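# Pour the ball from a gutter into the roofed box

## Task

Get the ball out of the gutter it currently rests in and into the box beside the same arm. That box has a roof and only one open side, and it must stay essentially where it is: any noticeable shift, lift, rotation or tilt of it fails the task. Pouring the ball in from the gutter is permitted. If the ball drops noticeably below the table-top height while no robot is holding it, the task fails. A gutter retains the ball only while its open end is raised above the other end; with the handle pointing straight up the ball spills out. At the end, release everything and pull the arm away, because the ball must stay in the box without any robot supporting it. Knocking or placing anything outside the work area also fails. Arm bases (metres, heading counter-clockwise from +x): arm1 at x=-1.78 y=-0.12 z=+0.95 heading +1 deg; arm2 at x=+0.00 y=-0.08 z=+0.87 heading +89 deg; arm3 at x=+1.78 y=+0.21 z=+0.94 heading +180 deg.

## Robot and tools

Setup. Three identical i2rt Big YAM arms, arm1, arm2 and arm3, each with six revolute joints, a two-finger gripper and a wrist camera that sits above the hand looking toward the fingertips when joints 1 and 6 are at 0 and the hand is level. Reach is roughly 1.0 m from the joint 1 axis. Fixed room cameras: cam_end_1, cam_end_2, cam_gap_1, cam_gap_2, cam_side, cam_top. Wrist cameras: arm1_cam_wrist, arm2_cam_wrist, arm3_cam_wrist. A loose object may occasionally be nudged by an outside push.

Frame. One shared scene frame, origin on the floor, +z up. The hand point is midway between the fingertips; its z axis runs along the fingers and the fingers open along its y axis. Camera calibrations (OpenCV style, K in pixels, T_world_to_cam in metres) are given and may be off by a couple of degrees and millimetres.

execute_actions. Argument actions: a list holding exactly one action, or empty (then it only reports state and images). The action is an object keyed by robot name; under each name is joints, an object of absolute joint targets (not offsets) by name. All named motions start together and may finish at different times. Joints, in radians except the gripper:
- joint1_rad, -2.879 to 2.879 (tolerance 0.045): rotates the arm about its base, positive counter-clockwise seen from above; 0 points the arm along its base heading.
- joint2_rad, 0 to 3.141 (0.14): shoulder; 0 has the upper arm pointing back about level, increasing lifts it up then forward.
- joint3_rad, 0 to 3.019 (0.09): elbow; 0 is fully folded, increasing opens it.
- joint4_rad, -1.692 to 1.57 (0.055): hand pitch, positive tips fingers up.
- joint5_rad, -1.57 to 1.57 (0.03): hand swings sideways, positive toward the arm's right.
- joint6_rad, -2.094 to 2.094 (0.035): hand roll, positive clockwise viewed from behind the hand.
- gripper_m, 0 to 0.093 (0.003): fingertip gap in metres; grip force tops out near 50 to 62 N per pad.
Omitted joints or robots may keep pushing to earlier targets. An unknown key or out-of-range number rejects the whole call and nothing moves. Optional cameras: list of camera names, or "all"; omitted or null means all, [] means none; the pictures line gives the image order. Because joints move at different speeds, the hand can sweep a wide arc between postures; plan intermediate postures.

wait: seconds, 0 to 10. Commands nothing; returns state and images.

zoom_image: camera (a camera name) and region [x0, y0, x1, y1] in pixels from the top-left of that camera's most recent full image, at most 504 by 504.

finished_scene: scene, the number of the current scene. Irreversible; the result tells whether the goal holds. Replying without any tool call ends everything.

Reading results. joint_status reports how each commanded motion ended. off_target: stopped short and may still be pushing. contact_stop or time_out: the joint now holds where it stopped, though a timed-out joint may keep pushing toward its target or a nearby one (within 0.375, 0.375, 0.113, 0.225, 0.075, 0.3 rad for joints 1 to 6) and will move on if freed; commanding its reported position relieves that. "joint command not followed" (often with a cause line) means a safety check refused that arm's joint targets, usually self or inter-arm clearance; the gripper part still runs, and refused joints show not_followed and may be retried on later actions. on_its_own lists what the robots did without this call's command; "held at" is a held target, not the current position. A stop in one result cancels the later calls in the same reply. A tiny target change may produce no motion. Loaded joints sag.

Hazards. Arms keep pushing after contact and can push hard; avoid jamming into tables, the box or the gutter. Two robots pressing hard together ends the run, and hard collisions can too; the clearance check ignores fingers, gripper housings and wrist cameras and can react late. No state line reports robot-robot contact. Objects touching robots are fine. Sustained loads heat motors: MOTOR HOT appears from 85 °C; at 100 °C the arm goes limp and falls (OVER-TEMPERATURE FAULT), with limit_stop_at_motor_heat in joint_status; resend targets after cooling. Some heat carries into the next scene. Avoid dropping the ball, slamming, and disturbing the box. The simulation keeps running while you compose replies, holding the last command.

Each tool is called after ">>>" as name(argument=value, ...), one argument or row to a line, values as JSON.

## Session

>>> execute_actions(
  actions=[],
)

Scene clock: 0.00 s.
arm1.joint_positions: joint1_rad=-0.030 joint2_rad=+0.539 joint3_rad=+1.432 joint4_rad=-1.483 joint5_rad=-0.042 joint6_rad=-0.161 gripper_m=+0.094
arm1.joint_status: not commanded
arm1.hand: x=-1.5999 y=-0.1129 z=+1.4896 quat_wxyz=(-0.467, +0.078, -0.881, +0.024) (m; scene frame)
arm2.joint_positions: joint1_rad=+0.285 joint2_rad=+0.569 joint3_rad=+1.463 joint4_rad=-1.204 joint5_rad=-0.229 joint6_rad=-0.693 gripper_m=+0.094
arm2.joint_status: not commanded
arm2.hand: x=-0.0998 y=+0.1123 z=+1.4865 quat_wxyz=(-0.443, +0.787, -0.172, -0.392) (m; scene frame)
arm3.joint_positions: joint1_rad=+0.205 joint2_rad=+0.589 joint3_rad=+1.419 joint4_rad=-1.535 joint5_rad=+0.098 joint6_rad=+0.043 gripper_m=+0.094
arm3.joint_status: not commanded
arm3.hand: x=+1.5898 y=+0.1941 z=+1.4551 quat_wxyz=(+0.006, +0.906, +0.050, -0.420) (m; scene frame)
pictures: arm1_cam_wrist, arm2_cam_wrist, arm3_cam_wrist, cam_end_1, cam_end_2, cam_gap_1, cam_gap_2, cam_side, cam_top
Images, in order (width x height): arm1_cam_wrist 616x616, arm2_cam_wrist 616x616, arm3_cam_wrist 616x616, cam_end_1 504x504, cam_end_2 504x504, cam_gap_1 504x504, cam_gap_2 504x504, cam_side 504x504, cam_top 504x504.

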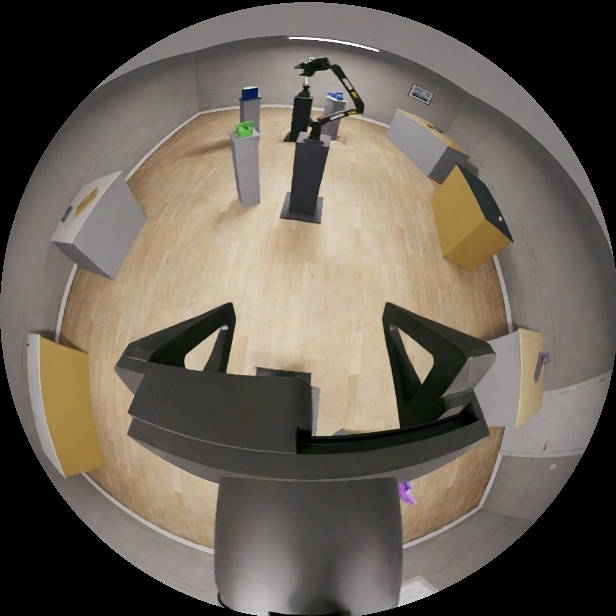

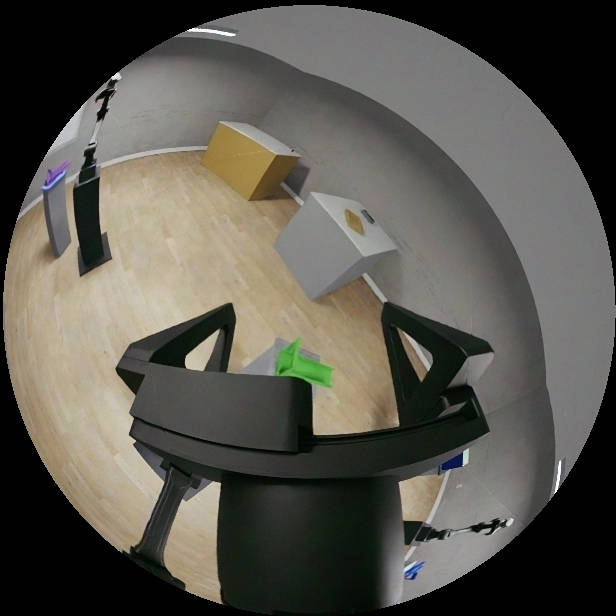

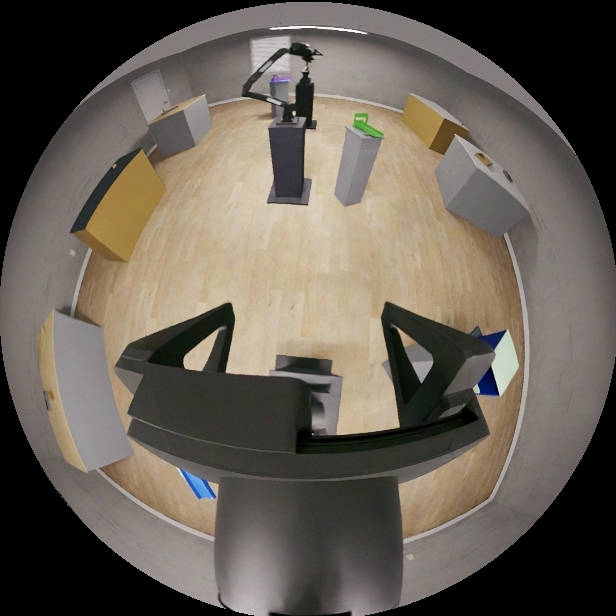

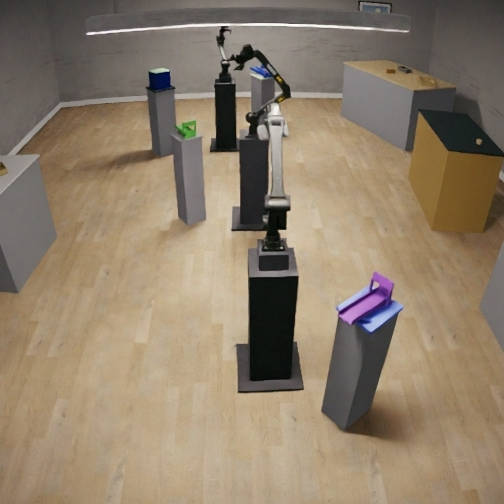

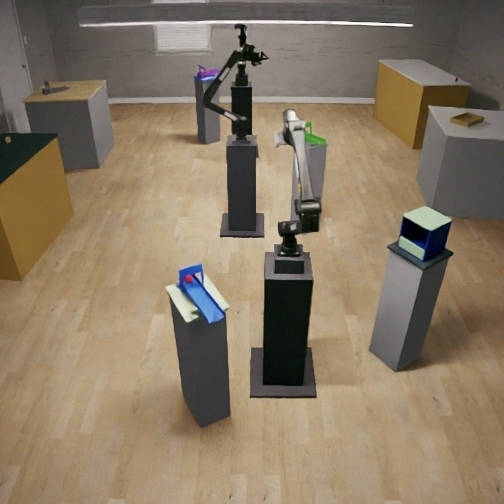

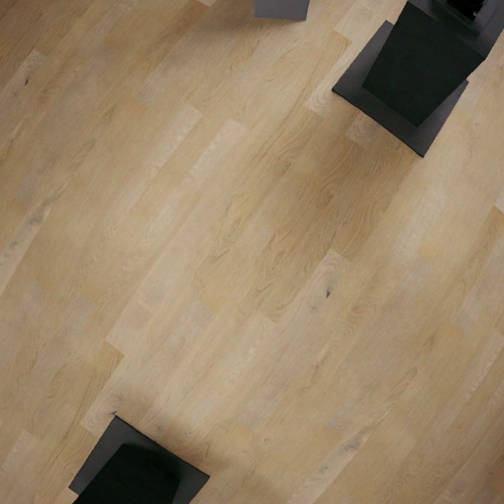

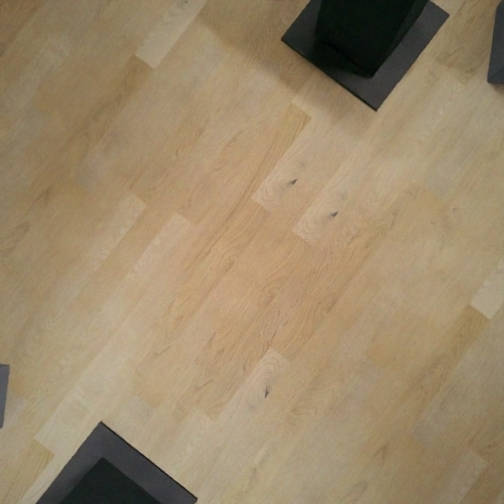

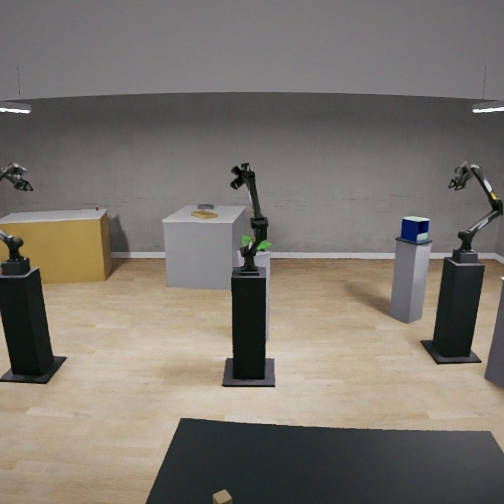

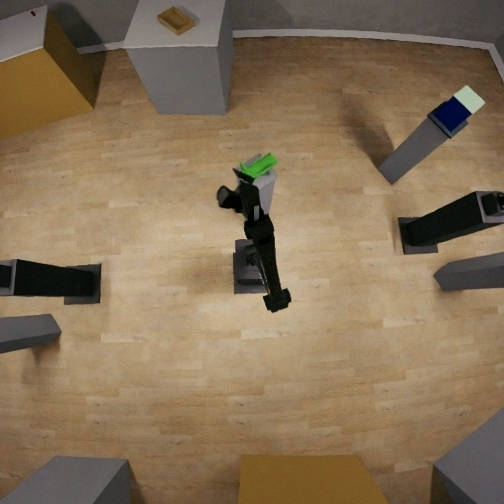

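>>> zoom_image(
  camera="cam_end_2",
  region=[140, 240, 260, 360],
)

>>> zoom_image(
  camera="cam_end_2",
  region=[370, 190, 470, 290],
)

>>> zoom_image(
  camera="cam_end_1",
  region=[130, 50, 300, 150],
)

>>> zoom_image(
  camera="cam_side",
  region=[380, 190, 504, 290],
)

Region (140, 240, 260, 360) of cam_end_2's 504x504 image, scaled by 4.200, with more detail than that image has.

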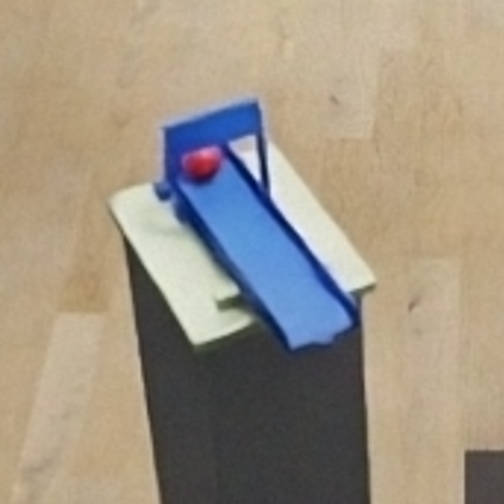

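Region (370, 190, 470, 290) of cam_end_2's 504x504 image, scaled by 5.040, with more detail than that image has.

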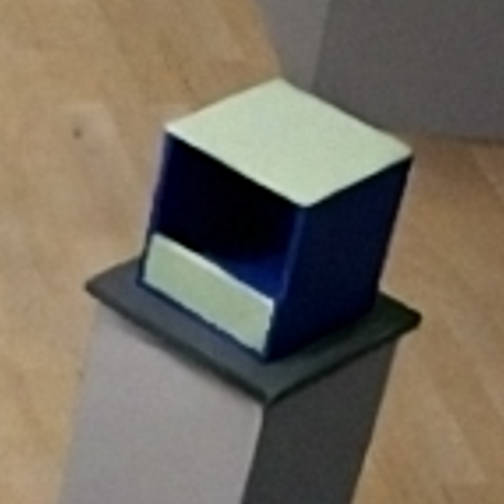

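Region (130, 50, 300, 150) of cam_end_1's 504x504 image, scaled by 2.965, with more detail than that image has; it fills the top 296 rows of this view, and the rest is white.

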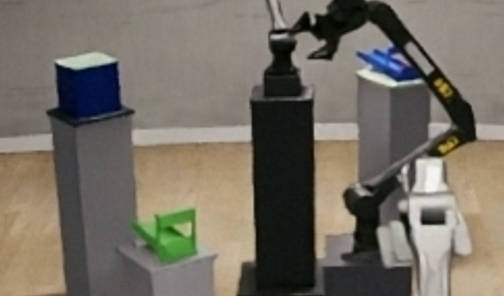

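Region (380, 190, 504, 290) of cam_side's 504x504 image, scaled by 4.065, with more detail than that image has; it fills the top 406 rows of this view, and the rest is white.

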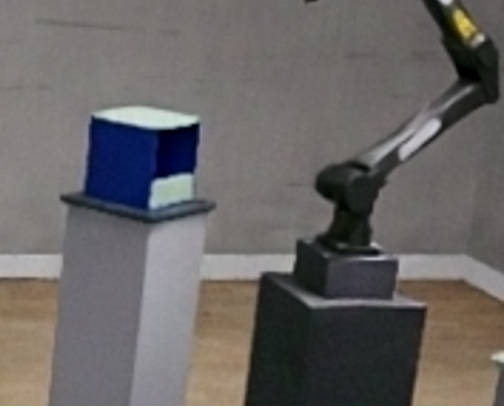

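>>> execute_actions(
  actions=[
    {"arm1":{"joints":{"joint4_rad":0.0,"joint5_rad":0.0}},"arm2":{"joints":{"joint3_rad":2.1,"joint5_rad":0.0}},"arm3":{"joints":{"joint1_rad":1.9,"joint2_rad":1.1,"joint5_rad":0.0,"joint6_rad":0.0}}},
  ],
  cameras=["arm3_cam_wrist","cam_end_2","cam_top"],
)

Scene clock: 121.83 s.
arm1.joint_positions: joint1_rad=-0.030 joint2_rad=+0.539 joint3_rad=+1.432 joint4_rad=-0.016 joint5_rad=-0.003 joint6_rad=-0.161 gripper_m=+0.094
arm1.joint_status: all done
arm1.hand: x=-1.6439 y=-0.1169 z=+1.8158 quat_wxyz=(-0.936, +0.030, -0.343, +0.081) (m; scene frame)
arm2.joint_positions: joint1_rad=+0.285 joint2_rad=+0.559 joint3_rad=+2.103 joint4_rad=-1.204 joint5_rad=-0.004 joint6_rad=-0.693 gripper_m=+0.094
arm2.joint_status: all done
arm2.hand: x=-0.0034 y=-0.0997 z=+1.7237 quat_wxyz=(-0.686, +0.552, -0.166, -0.443) (m; scene frame)
arm3.joint_positions: joint1_rad=+1.893 joint2_rad=+1.114 joint3_rad=+1.419 joint4_rad=-1.534 joint5_rad=+0.001 joint6_rad=+0.006 gripper_m=+0.094
arm3.joint_status: all done
arm3.hand: x=+1.8909 y=-0.1303 z=+1.3185 quat_wxyz=(+0.139, +0.581, +0.796, -0.099) (m; scene frame)
pictures: arm3_cam_wrist, cam_end_2, cam_top
camera_calibration (this result's frames):
arm3_cam_wrist: T_world_to_cam=[[-0.954522, -0.29809, 0.00555956, 1.75958], [-0.283972, 0.914678, 0.287619, 0.277599], [-0.0908214, 0.27296, -0.957729, 1.59278], [0, 0, 0, 1]] pos_world=[1.90305, -0.164166, 1.43583]
Images, in order (width x height): arm3_cam_wrist 616x616, cam_end_2 504x504, cam_top 504x504.

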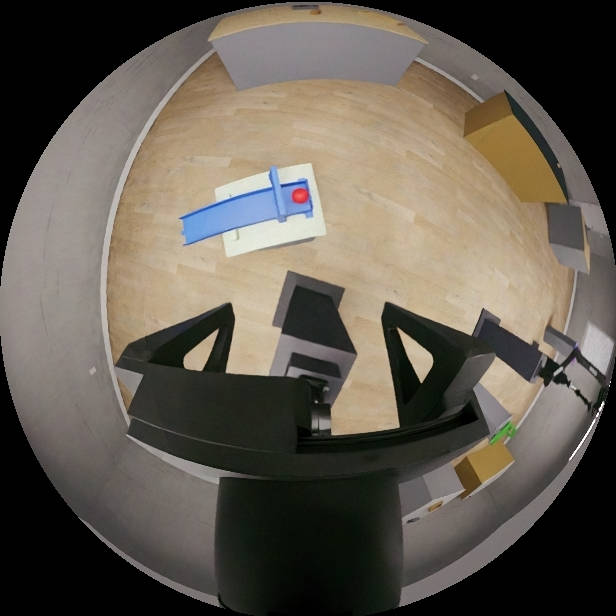

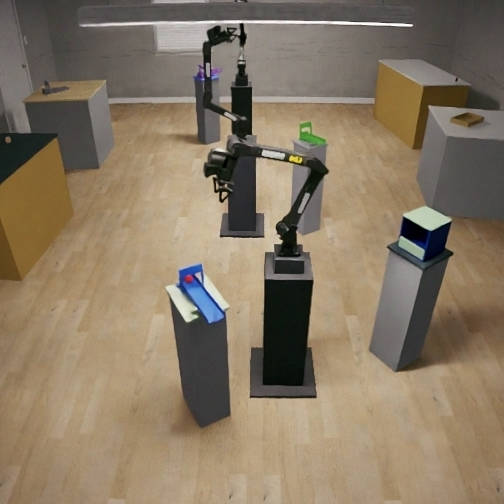

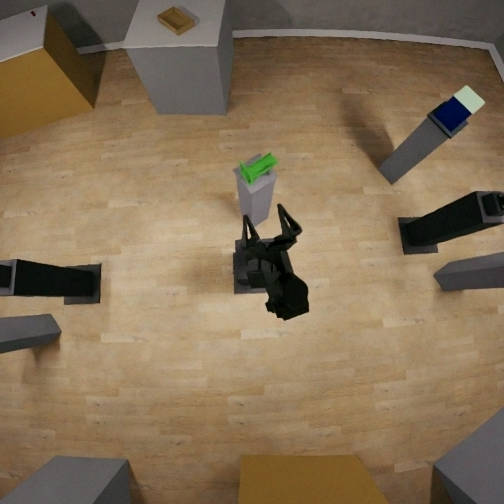

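>>> zoom_image(
  camera="arm3_cam_wrist",
  region=[160, 140, 340, 280],
)

Region (160, 140, 340, 280) of arm3_cam_wrist's 616x616 image, scaled by 2.800, with more detail than that image has.

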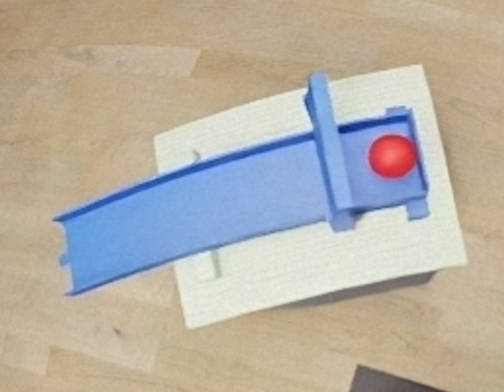

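>>> execute_actions(
  actions=[
    {"arm3":{"joints":{"joint1_rad":1.829,"joint2_rad":1.949,"joint3_rad":1.474,"joint4_rad":-1.17,"joint5_rad":-0.3,"joint6_rad":1.326,"gripper_m":0.065}}},
  ],
  cameras=["arm3_cam_wrist","cam_end_2","cam_side"],
)

Scene clock: 243.87 s.
arm1.joint_positions: joint1_rad=-0.030 joint2_rad=+0.539 joint3_rad=+1.432 joint4_rad=-0.016 joint5_rad=-0.003 joint6_rad=-0.161 gripper_m=+0.094
arm1.joint_status: not commanded
arm1.hand: x=-1.6439 y=-0.1169 z=+1.8158 quat_wxyz=(-0.936, +0.030, -0.343, +0.081) (m; scene frame)
arm2.joint_positions: joint1_rad=+0.285 joint2_rad=+0.559 joint3_rad=+2.103 joint4_rad=-1.204 joint5_rad=-0.004 joint6_rad=-0.693 gripper_m=+0.094
arm2.joint_status: not commanded
arm2.hand: x=-0.0034 y=-0.0997 z=+1.7237 quat_wxyz=(-0.686, +0.552, -0.166, -0.443) (m; scene frame)
arm3.joint_positions: joint1_rad=+1.837 joint2_rad=+1.954 joint3_rad=+1.450 joint4_rad=-1.177 joint5_rad=-0.297 joint6_rad=+1.318 gripper_m=+0.065
arm3.joint_status: all done
arm3.hand: x=+1.9653 y=-0.2893 z=+0.9704 quat_wxyz=(-0.055, +0.957, +0.242, +0.149) (m; scene frame)
pictures: arm3_cam_wrist, cam_end_2, cam_side
camera_calibration (this result's frames):
arm3_cam_wrist: T_world_to_cam=[[-0.4805, 0.875854, 0.0447293, 1.15515], [0.527393, 0.247829, 0.812673, -1.75275], [0.700697, 0.414079, -0.581001, -0.570811], [0, 0, 0, 1]] pos_world=[1.8794, -0.341002, 1.0411]
Images, in order (width x height): arm3_cam_wrist 616x616, cam_end_2 504x504, cam_side 504x504.

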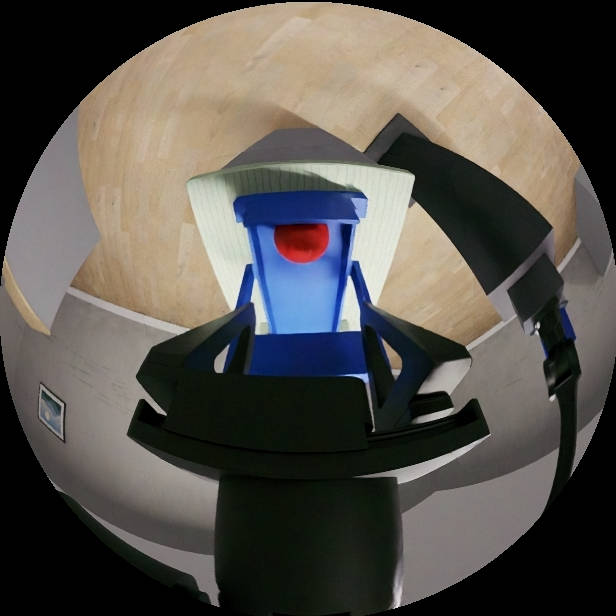

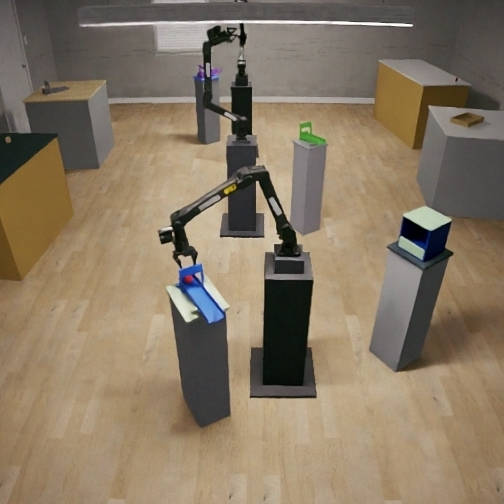

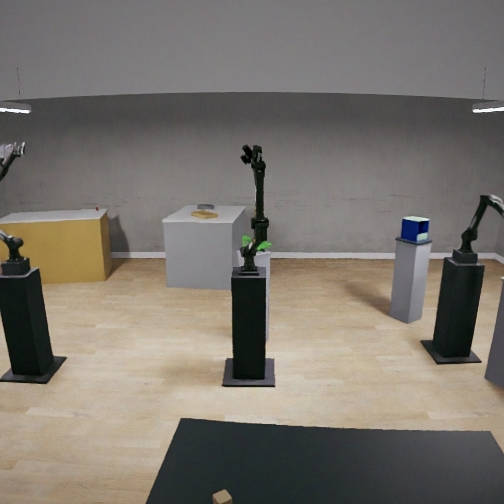

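>>> zoom_image(
  camera="arm3_cam_wrist",
  region=[200, 150, 420, 400],
)

>>> zoom_image(
  camera="cam_end_2",
  region=[140, 200, 260, 320],
)

Region (200, 150, 420, 400) of arm3_cam_wrist's 616x616 image, scaled by 2.016, with more detail than that image has; it fills the left 444 columns of this view, and the rest is white.

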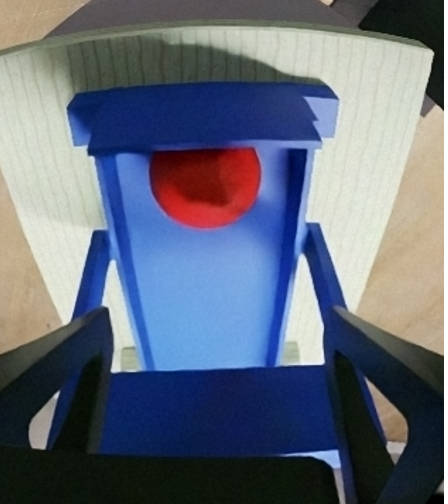

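Region (140, 200, 260, 320) of cam_end_2's 504x504 image, scaled by 4.200, with more detail than that image has.

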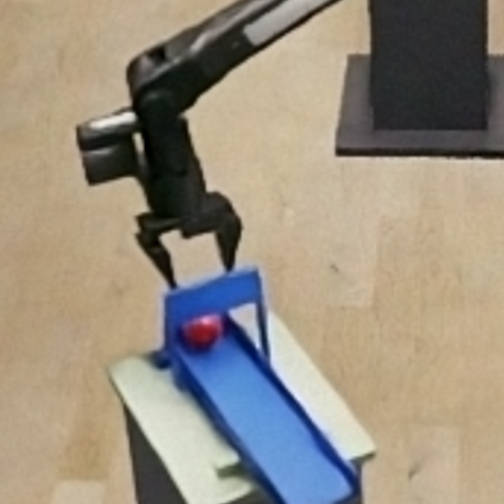

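>>> execute_actions(
  actions=[
    {"arm3":{"joints":{"joint2_rad":1.395,"joint4_rad":0.144,"joint5_rad":0.0,"joint6_rad":0.0}}},
  ],
  cameras=[],
)

>>> execute_actions(
  actions=[
    {"arm3":{"joints":{"joint1_rad":2.23,"joint3_rad":0.37}}},
  ],
  cameras=["arm3_cam_wrist","cam_end_2"],
)

Scene clock: 365.90 s.
arm1.joint_positions: joint1_rad=-0.030 joint2_rad=+0.539 joint3_rad=+1.432 joint4_rad=-0.016 joint5_rad=-0.003 joint6_rad=-0.161 gripper_m=+0.094
arm1.joint_status: not commanded
arm1.hand: x=-1.6439 y=-0.1169 z=+1.8158 quat_wxyz=(-0.936, +0.030, -0.343, +0.081) (m; scene frame)
arm2.joint_positions: joint1_rad=+0.285 joint2_rad=+0.559 joint3_rad=+2.103 joint4_rad=-1.204 joint5_rad=-0.004 joint6_rad=-0.693 gripper_m=+0.094
arm2.joint_status: not commanded
arm2.hand: x=-0.0034 y=-0.0997 z=+1.7237 quat_wxyz=(-0.686, +0.552, -0.166, -0.443) (m; scene frame)
arm3.joint_positions: joint1_rad=+1.837 joint2_rad=+1.380 joint3_rad=+1.451 joint4_rad=+0.127 joint5_rad=-0.004 joint6_rad=+0.008 gripper_m=+0.065
arm3.joint_status: all done
arm3.hand: x=+1.9425 y=-0.4029 z=+1.5263 quat_wxyz=(+0.617, +0.388, +0.501, -0.468) (m; scene frame)
pictures: none
No camera images: the call's "cameras" was empty. Leave "cameras" out to get every camera's image.

Scene clock: 367.50 s.
arm1.joint_positions: joint1_rad=-0.030 joint2_rad=+0.539 joint3_rad=+1.432 joint4_rad=-0.016 joint5_rad=-0.003 joint6_rad=-0.161 gripper_m=+0.094
arm1.joint_status: not commanded
arm1.hand: x=-1.6439 y=-0.1169 z=+1.8158 quat_wxyz=(-0.936, +0.030, -0.343, +0.081) (m; scene frame)
arm2.joint_positions: joint1_rad=+0.285 joint2_rad=+0.559 joint3_rad=+2.103 joint4_rad=-1.204 joint5_rad=-0.004 joint6_rad=-0.693 gripper_m=+0.094
arm2.joint_status: not commanded
arm2.hand: x=-0.0034 y=-0.0997 z=+1.7237 quat_wxyz=(-0.686, +0.552, -0.166, -0.443) (m; scene frame)
arm3.joint_positions: joint1_rad=+2.242 joint2_rad=+1.392 joint3_rad=+0.374 joint4_rad=+0.139 joint5_rad=-0.001 joint6_rad=+0.006 gripper_m=+0.065
arm3.joint_status: all done
arm3.hand: x=+2.0135 y=-0.0838 z=+0.9363 quat_wxyz=(+0.307, +0.414, +0.844, -0.146) (m; scene frame)
pictures: arm3_cam_wrist, cam_end_2
camera_calibration (this result's frames):
arm3_cam_wrist: T_world_to_cam=[[-0.795555, -0.605881, -0.000460811, 1.55238], [-0.60478, 0.794154, -0.0596701, 1.34077], [0.0365189, -0.0471921, -0.998218, 0.979871], [0, 0, 0, 1]] pos_world=[2.01009, -0.0779827, 1.05884]
Images, in order (width x height): arm3_cam_wrist 616x616, cam_end_2 504x504.

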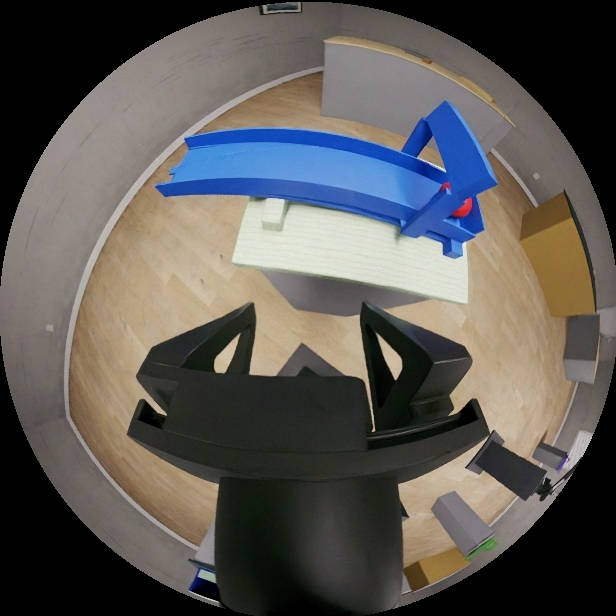

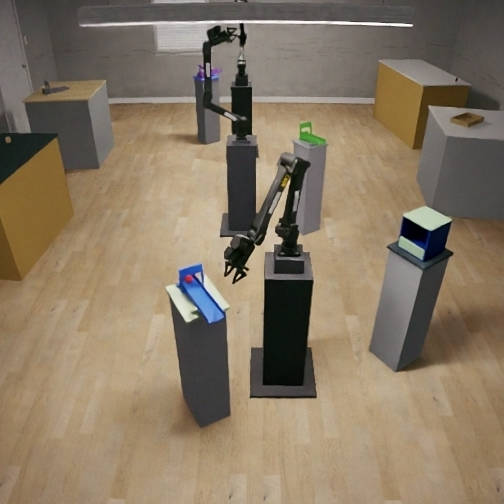

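>>> zoom_image(
  camera="arm3_cam_wrist",
  region=[340, 90, 520, 270],
)

>>> zoom_image(
  camera="arm3_cam_wrist",
  region=[140, 110, 360, 280],
)

Region (340, 90, 520, 270) of arm3_cam_wrist's 616x616 image, scaled by 2.800, with more detail than that image has.

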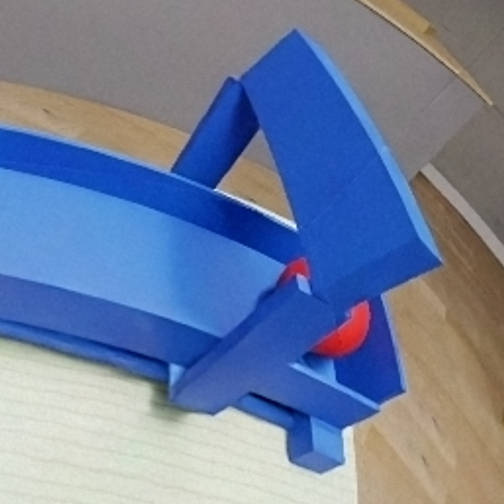

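Region (140, 110, 360, 280) of arm3_cam_wrist's 616x616 image, scaled by 2.291, with more detail than that image has; it fills the top 389 rows of this view, and the rest is white.

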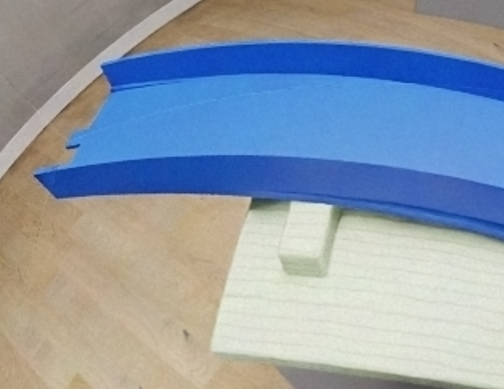

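>>> zoom_image(
  camera="cam_end_2",
  region=[200, 200, 300, 300],
)

Region (200, 200, 300, 300) of cam_end_2's 504x504 image, scaled by 5.040, with more detail than that image has.

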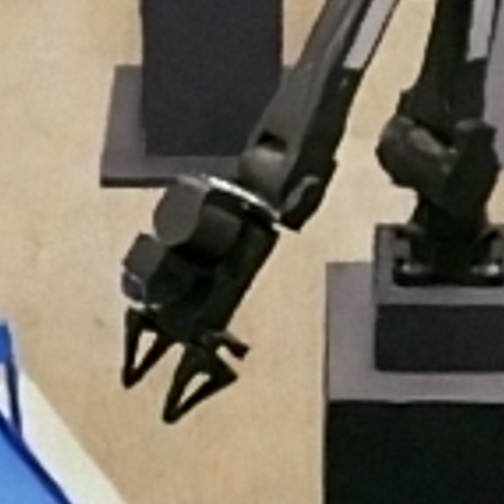

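>>> execute_actions(
  actions=[
    {"arm3":{"joints":{"joint1_rad":1.846,"joint3_rad":1.51,"joint5_rad":-0.25,"joint6_rad":1.346,"gripper_m":0.052}}},
  ],
  cameras=[],
)

>>> execute_actions(
  actions=[
    {"arm3":{"joints":{"joint2_rad":1.8635,"joint4_rad":-1.256}}},
  ],
  cameras=["arm3_cam_wrist","cam_end_2"],
)

Scene clock: 489.53 s.
arm1.joint_positions: joint1_rad=-0.030 joint2_rad=+0.539 joint3_rad=+1.432 joint4_rad=-0.016 joint5_rad=-0.003 joint6_rad=-0.161 gripper_m=+0.094
arm1.joint_status: not commanded
arm1.hand: x=-1.6439 y=-0.1169 z=+1.8158 quat_wxyz=(-0.936, +0.030, -0.343, +0.081) (m; scene frame)
arm2.joint_positions: joint1_rad=+0.285 joint2_rad=+0.559 joint3_rad=+2.103 joint4_rad=-1.204 joint5_rad=-0.004 joint6_rad=-0.693 gripper_m=+0.094
arm2.joint_status: not commanded
arm2.hand: x=-0.0034 y=-0.0997 z=+1.7237 quat_wxyz=(-0.686, +0.552, -0.166, -0.443) (m; scene frame)
arm3.joint_positions: joint1_rad=+1.845 joint2_rad=+1.392 joint3_rad=+1.458 joint4_rad=+0.139 joint5_rad=-0.247 joint6_rad=+1.338 gripper_m=+0.052
arm3.joint_status: all done
arm3.hand: x=+1.9875 y=-0.3902 z=+1.5246 quat_wxyz=(+0.769, +0.583, +0.247, +0.092) (m; scene frame)
pictures: none
No camera images: the call's "cameras" was empty. Leave "cameras" out to get every camera's image.

Scene clock: 491.30 s.
arm1.joint_positions: joint1_rad=-0.030 joint2_rad=+0.539 joint3_rad=+1.432 joint4_rad=-0.016 joint5_rad=-0.003 joint6_rad=-0.161 gripper_m=+0.094
arm1.joint_status: not commanded
arm1.hand: x=-1.6439 y=-0.1169 z=+1.8158 quat_wxyz=(-0.936, +0.030, -0.343, +0.081) (m; scene frame)
arm2.joint_positions: joint1_rad=+0.285 joint2_rad=+0.559 joint3_rad=+2.103 joint4_rad=-1.204 joint5_rad=-0.004 joint6_rad=-0.693 gripper_m=+0.094
arm2.joint_status: not commanded
arm2.hand: x=-0.0034 y=-0.0997 z=+1.7237 quat_wxyz=(-0.686, +0.552, -0.166, -0.443) (m; scene frame)
arm3.joint_positions: joint1_rad=+1.845 joint2_rad=+1.874 joint3_rad=+1.493 joint4_rad=-1.246 joint5_rad=-0.247 joint6_rad=+1.340 gripper_m=+0.052
arm3.joint_status: all done
arm3.hand: x=+1.9630 y=-0.2957 z=+1.0245 quat_wxyz=(-0.030, +0.962, +0.242, +0.124) (m; scene frame)
pictures: arm3_cam_wrist, cam_end_2
camera_calibration (this result's frames):
arm3_cam_wrist: T_world_to_cam=[[-0.472343, 0.881351, 0.010646, 1.17779], [0.559307, 0.290371, 0.776441, -1.80681], [0.681225, 0.3727, -0.6301, -0.45883], [0, 0, 0, 1]] pos_world=[1.87945, -0.342396, 1.10123]
Images, in order (width x height): arm3_cam_wrist 616x616, cam_end_2 504x504.

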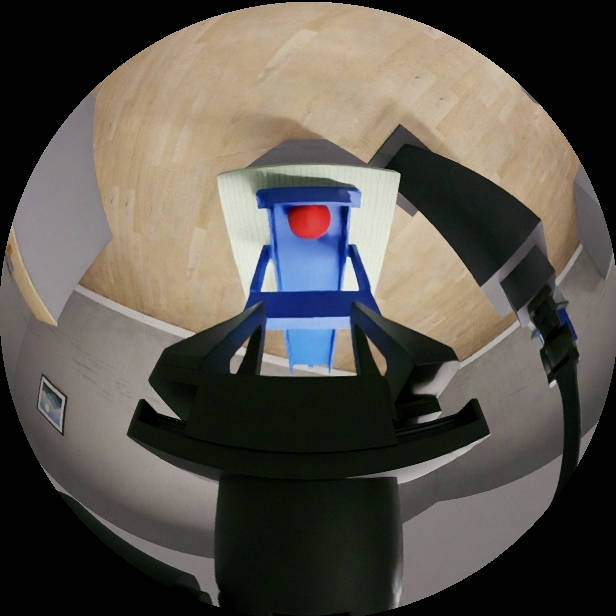

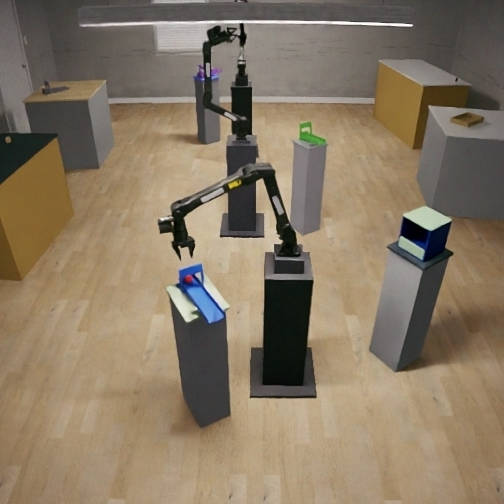

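>>> zoom_image(
  camera="arm3_cam_wrist",
  region=[230, 160, 390, 340],
)

Region (230, 160, 390, 340) of arm3_cam_wrist's 616x616 image, scaled by 2.800, with more detail than that image has.

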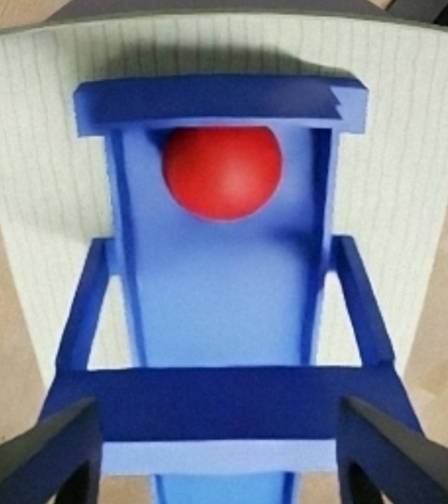

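>>> execute_actions(
  actions=[
    {"arm3":{"joints":{"joint1_rad":1.856,"joint2_rad":1.957,"joint3_rad":1.42,"joint4_rad":-1.056}}},
  ],
  cameras=["arm3_cam_wrist","cam_end_2"],
)

Scene clock: 527.87 s.
arm1.joint_positions: joint1_rad=-0.030 joint2_rad=+0.539 joint3_rad=+1.432 joint4_rad=-0.016 joint5_rad=-0.003 joint6_rad=-0.161 gripper_m=+0.094
arm1.joint_status: not commanded
arm1.hand: x=-1.6439 y=-0.1169 z=+1.8158 quat_wxyz=(-0.936, +0.030, -0.343, +0.081) (m; scene frame)
arm2.joint_positions: joint1_rad=+0.285 joint2_rad=+0.559 joint3_rad=+2.103 joint4_rad=-1.204 joint5_rad=-0.004 joint6_rad=-0.693 gripper_m=+0.094
arm2.joint_status: not commanded
arm2.hand: x=-0.0034 y=-0.0997 z=+1.7237 quat_wxyz=(-0.686, +0.552, -0.166, -0.443) (m; scene frame)
arm3.joint_positions: joint1_rad=+1.845 joint2_rad=+1.950 joint3_rad=+1.426 joint4_rad=-1.066 joint5_rad=-0.247 joint6_rad=+1.340 gripper_m=+0.052
arm3.joint_status: all done
arm3.hand: x=+1.9659 y=-0.3058 z=+0.9607 quat_wxyz=(-0.012, +0.962, +0.244, +0.124) (m; scene frame)
pictures: arm3_cam_wrist, cam_end_2
camera_calibration (this result's frames):
arm3_cam_wrist: T_world_to_cam=[[-0.472175, 0.881127, -0.0258028, 1.22341], [0.551676, 0.318207, 0.770972, -1.72722], [0.687535, 0.349799, -0.636346, -0.510686], [0, 0, 0, 1]] pos_world=[1.88165, -0.349727, 1.03824]
Images, in order (width x height): arm3_cam_wrist 616x616, cam_end_2 504x504.

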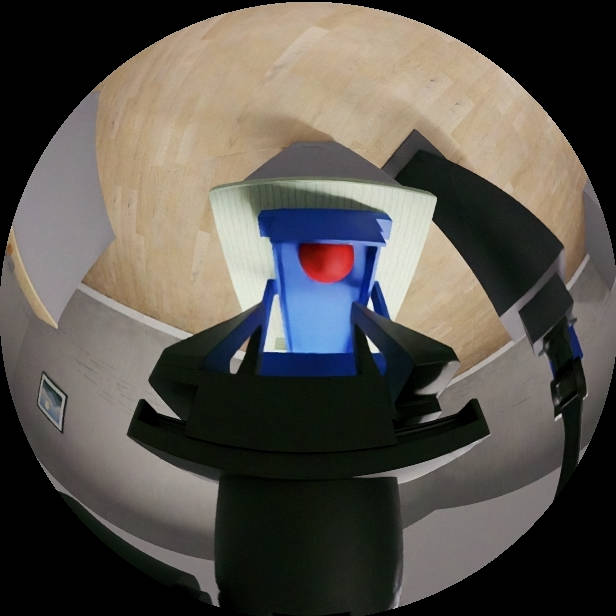

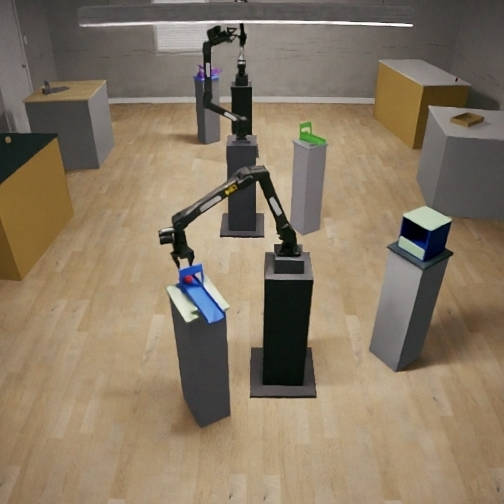

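>>> execute_actions(
  actions=[
    {"arm3":{"joints":{"joint2_rad":1.996,"joint3_rad":1.376,"joint4_rad":-1.010}}},
  ],
  cameras=["arm3_cam_wrist"],
)

Scene clock: 572.10 s.
arm1.joint_positions: joint1_rad=-0.030 joint2_rad=+0.539 joint3_rad=+1.432 joint4_rad=-0.016 joint5_rad=-0.003 joint6_rad=-0.161 gripper_m=+0.094
arm1.joint_status: not commanded
arm1.hand: x=-1.6439 y=-0.1169 z=+1.8158 quat_wxyz=(-0.936, +0.030, -0.343, +0.081) (m; scene frame)
arm2.joint_positions: joint1_rad=+0.285 joint2_rad=+0.559 joint3_rad=+2.103 joint4_rad=-1.204 joint5_rad=-0.004 joint6_rad=-0.693 gripper_m=+0.094
arm2.joint_status: not commanded
arm2.hand: x=-0.0034 y=-0.0997 z=+1.7237 quat_wxyz=(-0.686, +0.552, -0.166, -0.443) (m; scene frame)
arm3.joint_positions: joint1_rad=+1.845 joint2_rad=+1.974 joint3_rad=+1.386 joint4_rad=-1.020 joint5_rad=-0.247 joint6_rad=+1.340 gripper_m=+0.052
arm3.joint_status: all done
arm3.hand: x=+1.9635 y=-0.2967 z=+0.9351 quat_wxyz=(-0.021, +0.962, +0.243, +0.124) (m; scene frame)
pictures: arm3_cam_wrist
camera_calibration (this result's frames):
arm3_cam_wrist: T_world_to_cam=[[-0.472299, 0.881396, -0.00869544, 1.19786], [0.555251, 0.305166, 0.773673, -1.72249], [0.684566, 0.360577, -0.633525, -0.522092], [0, 0, 0, 1]] pos_world=[1.87957, -0.341892, 1.0123]
Images, in order (width x height): arm3_cam_wrist 616x616.

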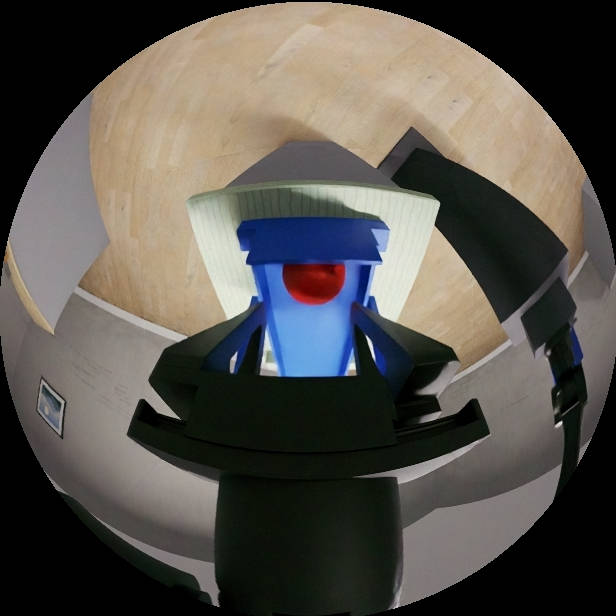

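>>> zoom_image(
  camera="arm3_cam_wrist",
  region=[225, 200, 405, 380],
)

Region (225, 200, 405, 380) of arm3_cam_wrist's 616x616 image, scaled by 2.800, with more detail than that image has.

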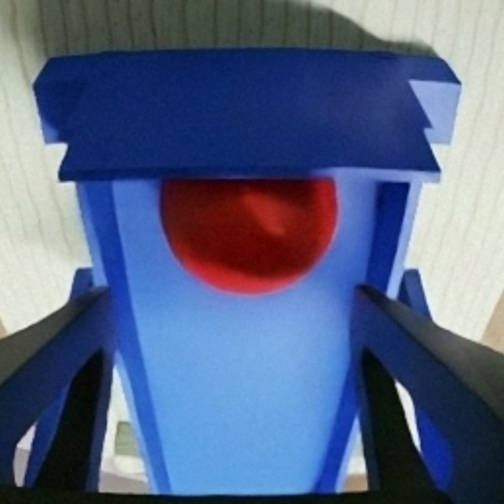

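>>> execute_actions(
  actions=[
    {"arm3":{"joints":{"joint2_rad":2.045,"joint4_rad":-0.993,"joint5_rad":-0.295,"joint6_rad":1.325,"gripper_m":0.056}}},
  ],
  cameras=["arm3_cam_wrist"],
)

Scene clock: 617.73 s.
arm1.joint_positions: joint1_rad=-0.030 joint2_rad=+0.539 joint3_rad=+1.432 joint4_rad=-0.016 joint5_rad=-0.003 joint6_rad=-0.161 gripper_m=+0.094
arm1.joint_status: not commanded
arm1.hand: x=-1.6439 y=-0.1169 z=+1.8158 quat_wxyz=(-0.936, +0.030, -0.343, +0.081) (m; scene frame)
arm2.joint_positions: joint1_rad=+0.285 joint2_rad=+0.559 joint3_rad=+2.103 joint4_rad=-1.204 joint5_rad=-0.004 joint6_rad=-0.693 gripper_m=+0.094
arm2.joint_status: not commanded
arm2.hand: x=-0.0034 y=-0.0997 z=+1.7237 quat_wxyz=(-0.686, +0.552, -0.166, -0.443) (m; scene frame)
arm3.joint_positions: joint1_rad=+1.845 joint2_rad=+2.027 joint3_rad=+1.386 joint4_rad=-1.003 joint5_rad=-0.292 joint6_rad=+1.333 gripper_m=+0.056
arm3.joint_status: all done
arm3.hand: x=+1.9699 y=-0.2915 z=+0.9097 quat_wxyz=(-0.038, +0.958, +0.243, +0.146) (m; scene frame)
pictures: arm3_cam_wrist
camera_calibration (this result's frames):
arm3_cam_wrist: T_world_to_cam=[[-0.476131, 0.879264, 0.0139336, 1.18241], [0.526556, 0.272374, 0.805327, -1.68977], [0.7043, 0.390778, -0.592667, -0.611686], [0, 0, 0, 1]] pos_world=[1.88355, -0.340372, 0.981814]
Images, in order (width x height): arm3_cam_wrist 616x616.

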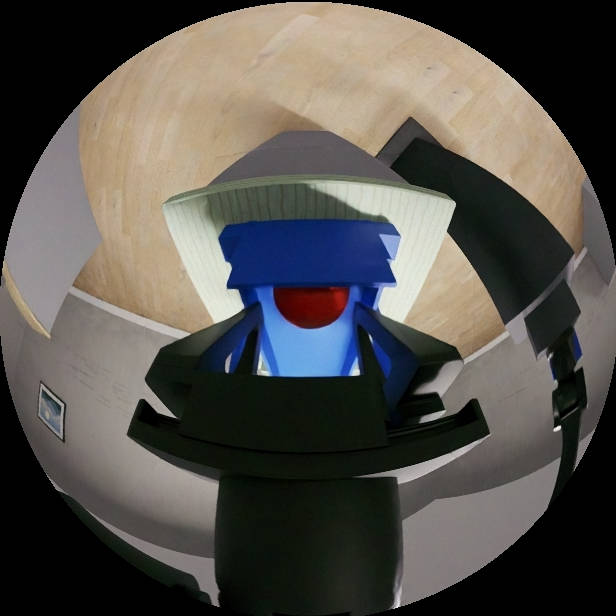

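>>> zoom_image(
  camera="arm3_cam_wrist",
  region=[220, 210, 400, 390],
)

Region (220, 210, 400, 390) of arm3_cam_wrist's 616x616 image, scaled by 2.800, with more detail than that image has.

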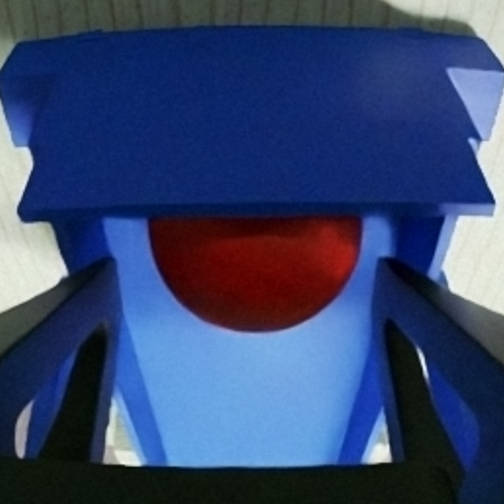

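>>> execute_actions(
  actions=[
    {"arm3":{"joints":{"joint2_rad":2.088,"joint4_rad":-0.974}}},
  ],
  cameras=["arm3_cam_wrist","cam_end_2"],
)

Scene clock: 630.30 s.
arm1.joint_positions: joint1_rad=-0.030 joint2_rad=+0.539 joint3_rad=+1.432 joint4_rad=-0.016 joint5_rad=-0.003 joint6_rad=-0.161 gripper_m=+0.094
arm1.joint_status: not commanded
arm1.hand: x=-1.6439 y=-0.1169 z=+1.8158 quat_wxyz=(-0.936, +0.030, -0.343, +0.081) (m; scene frame)
arm2.joint_positions: joint1_rad=+0.285 joint2_rad=+0.559 joint3_rad=+2.103 joint4_rad=-1.204 joint5_rad=-0.004 joint6_rad=-0.693 gripper_m=+0.094
arm2.joint_status: not commanded
arm2.hand: x=-0.0034 y=-0.0997 z=+1.7237 quat_wxyz=(-0.686, +0.552, -0.166, -0.443) (m; scene frame)
arm3.joint_positions: joint1_rad=+1.846 joint2_rad=+2.065 joint3_rad=+1.386 joint4_rad=-0.984 joint5_rad=-0.294 joint6_rad=+1.331 gripper_m=+0.056
arm3.joint_status: all done
arm3.hand: x=+1.9699 y=-0.2895 z=+0.8895 quat_wxyz=(-0.048, +0.958, +0.242, +0.147) (m; scene frame)
pictures: arm3_cam_wrist, cam_end_2
camera_calibration (this result's frames):
arm3_cam_wrist: T_world_to_cam=[[-0.477263, 0.878174, 0.0321003, 1.16675], [0.528734, 0.257792, 0.808692, -1.68561], [0.701898, 0.402931, -0.587355, -0.620908], [0, 0, 0, 1]] pos_world=[1.8839, -0.33989, 0.960997]
Images, in order (width x height): arm3_cam_wrist 616x616, cam_end_2 504x504.

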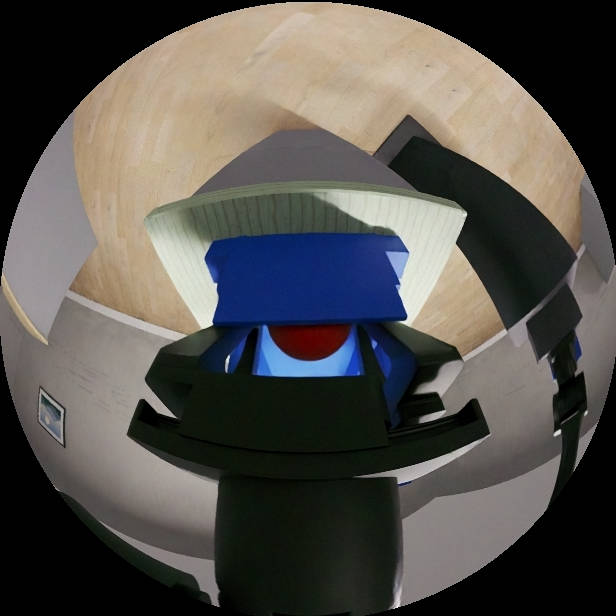

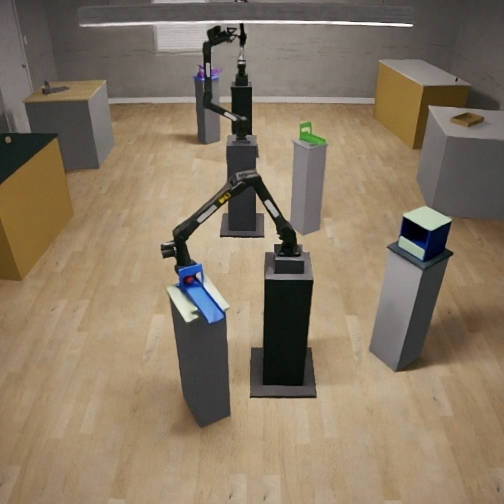

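>>> zoom_image(
  camera="arm3_cam_wrist",
  region=[220, 260, 400, 390],
)

>>> zoom_image(
  camera="cam_end_2",
  region=[150, 220, 240, 310],
)

Region (220, 260, 400, 390) of arm3_cam_wrist's 616x616 image, scaled by 2.800, with more detail than that image has.

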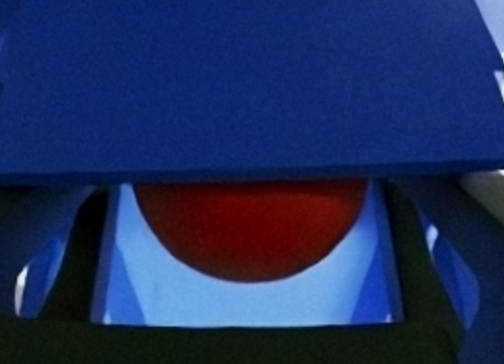

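Region (150, 220, 240, 310) of cam_end_2's 504x504 image, scaled by 5.600, with more detail than that image has.

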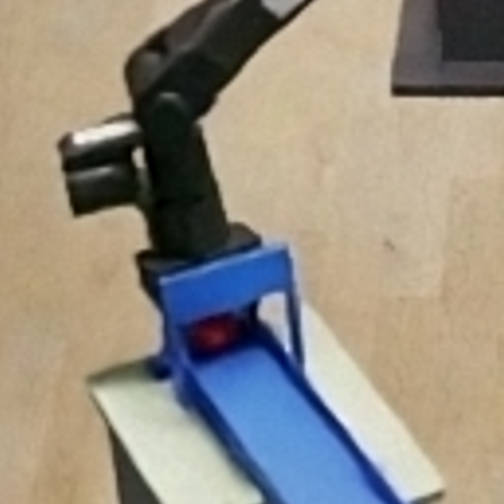

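>>> execute_actions(
  actions=[
    {"arm3":{"joints":{"gripper_m":0.03}}},
  ],
  cameras=["arm3_cam_wrist","cam_end_2"],
)

Scene clock: 642.90 s.
arm1.joint_positions: joint1_rad=-0.030 joint2_rad=+0.539 joint3_rad=+1.432 joint4_rad=-0.016 joint5_rad=-0.003 joint6_rad=-0.161 gripper_m=+0.094
arm1.joint_status: not commanded
arm1.hand: x=-1.6439 y=-0.1169 z=+1.8158 quat_wxyz=(-0.936, +0.030, -0.343, +0.081) (m; scene frame)
arm2.joint_positions: joint1_rad=+0.285 joint2_rad=+0.559 joint3_rad=+2.103 joint4_rad=-1.204 joint5_rad=-0.004 joint6_rad=-0.693 gripper_m=+0.094
arm2.joint_status: not commanded
arm2.hand: x=-0.0034 y=-0.0997 z=+1.7237 quat_wxyz=(-0.686, +0.552, -0.166, -0.443) (m; scene frame)
arm3.joint_positions: joint1_rad=+1.846 joint2_rad=+2.065 joint3_rad=+1.386 joint4_rad=-0.984 joint5_rad=-0.294 joint6_rad=+1.331 gripper_m=+0.042
arm3.joint_status: gripper_m off_target (ended at +0.042, target +0.030)
arm3.hand: x=+1.9699 y=-0.2895 z=+0.8895 quat_wxyz=(-0.048, +0.958, +0.242, +0.147) (m; scene frame)
pictures: arm3_cam_wrist, cam_end_2
camera_calibration (this result's frames):
arm3_cam_wrist: T_world_to_cam=[[-0.477263, 0.878174, 0.0321003, 1.16675], [0.528734, 0.257792, 0.808692, -1.68561], [0.701898, 0.402931, -0.587355, -0.620908], [0, 0, 0, 1]] pos_world=[1.8839, -0.33989, 0.960997]
Images, in order (width x height): arm3_cam_wrist 616x616, cam_end_2 504x504.

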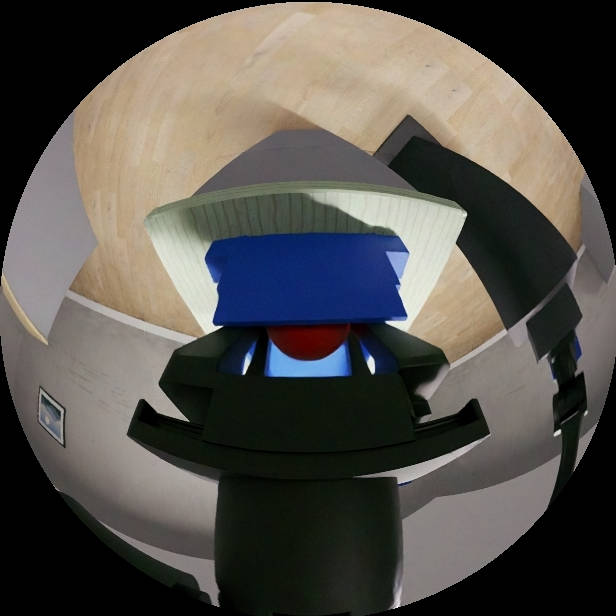

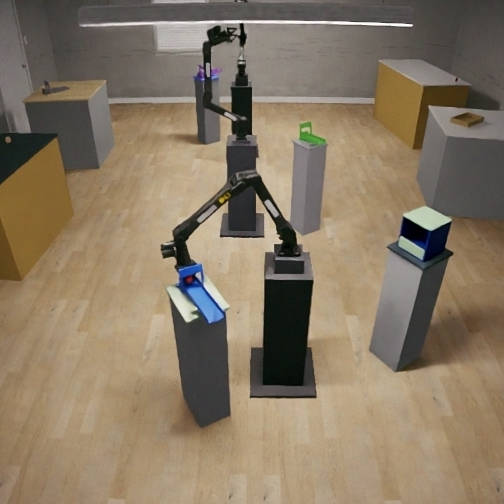

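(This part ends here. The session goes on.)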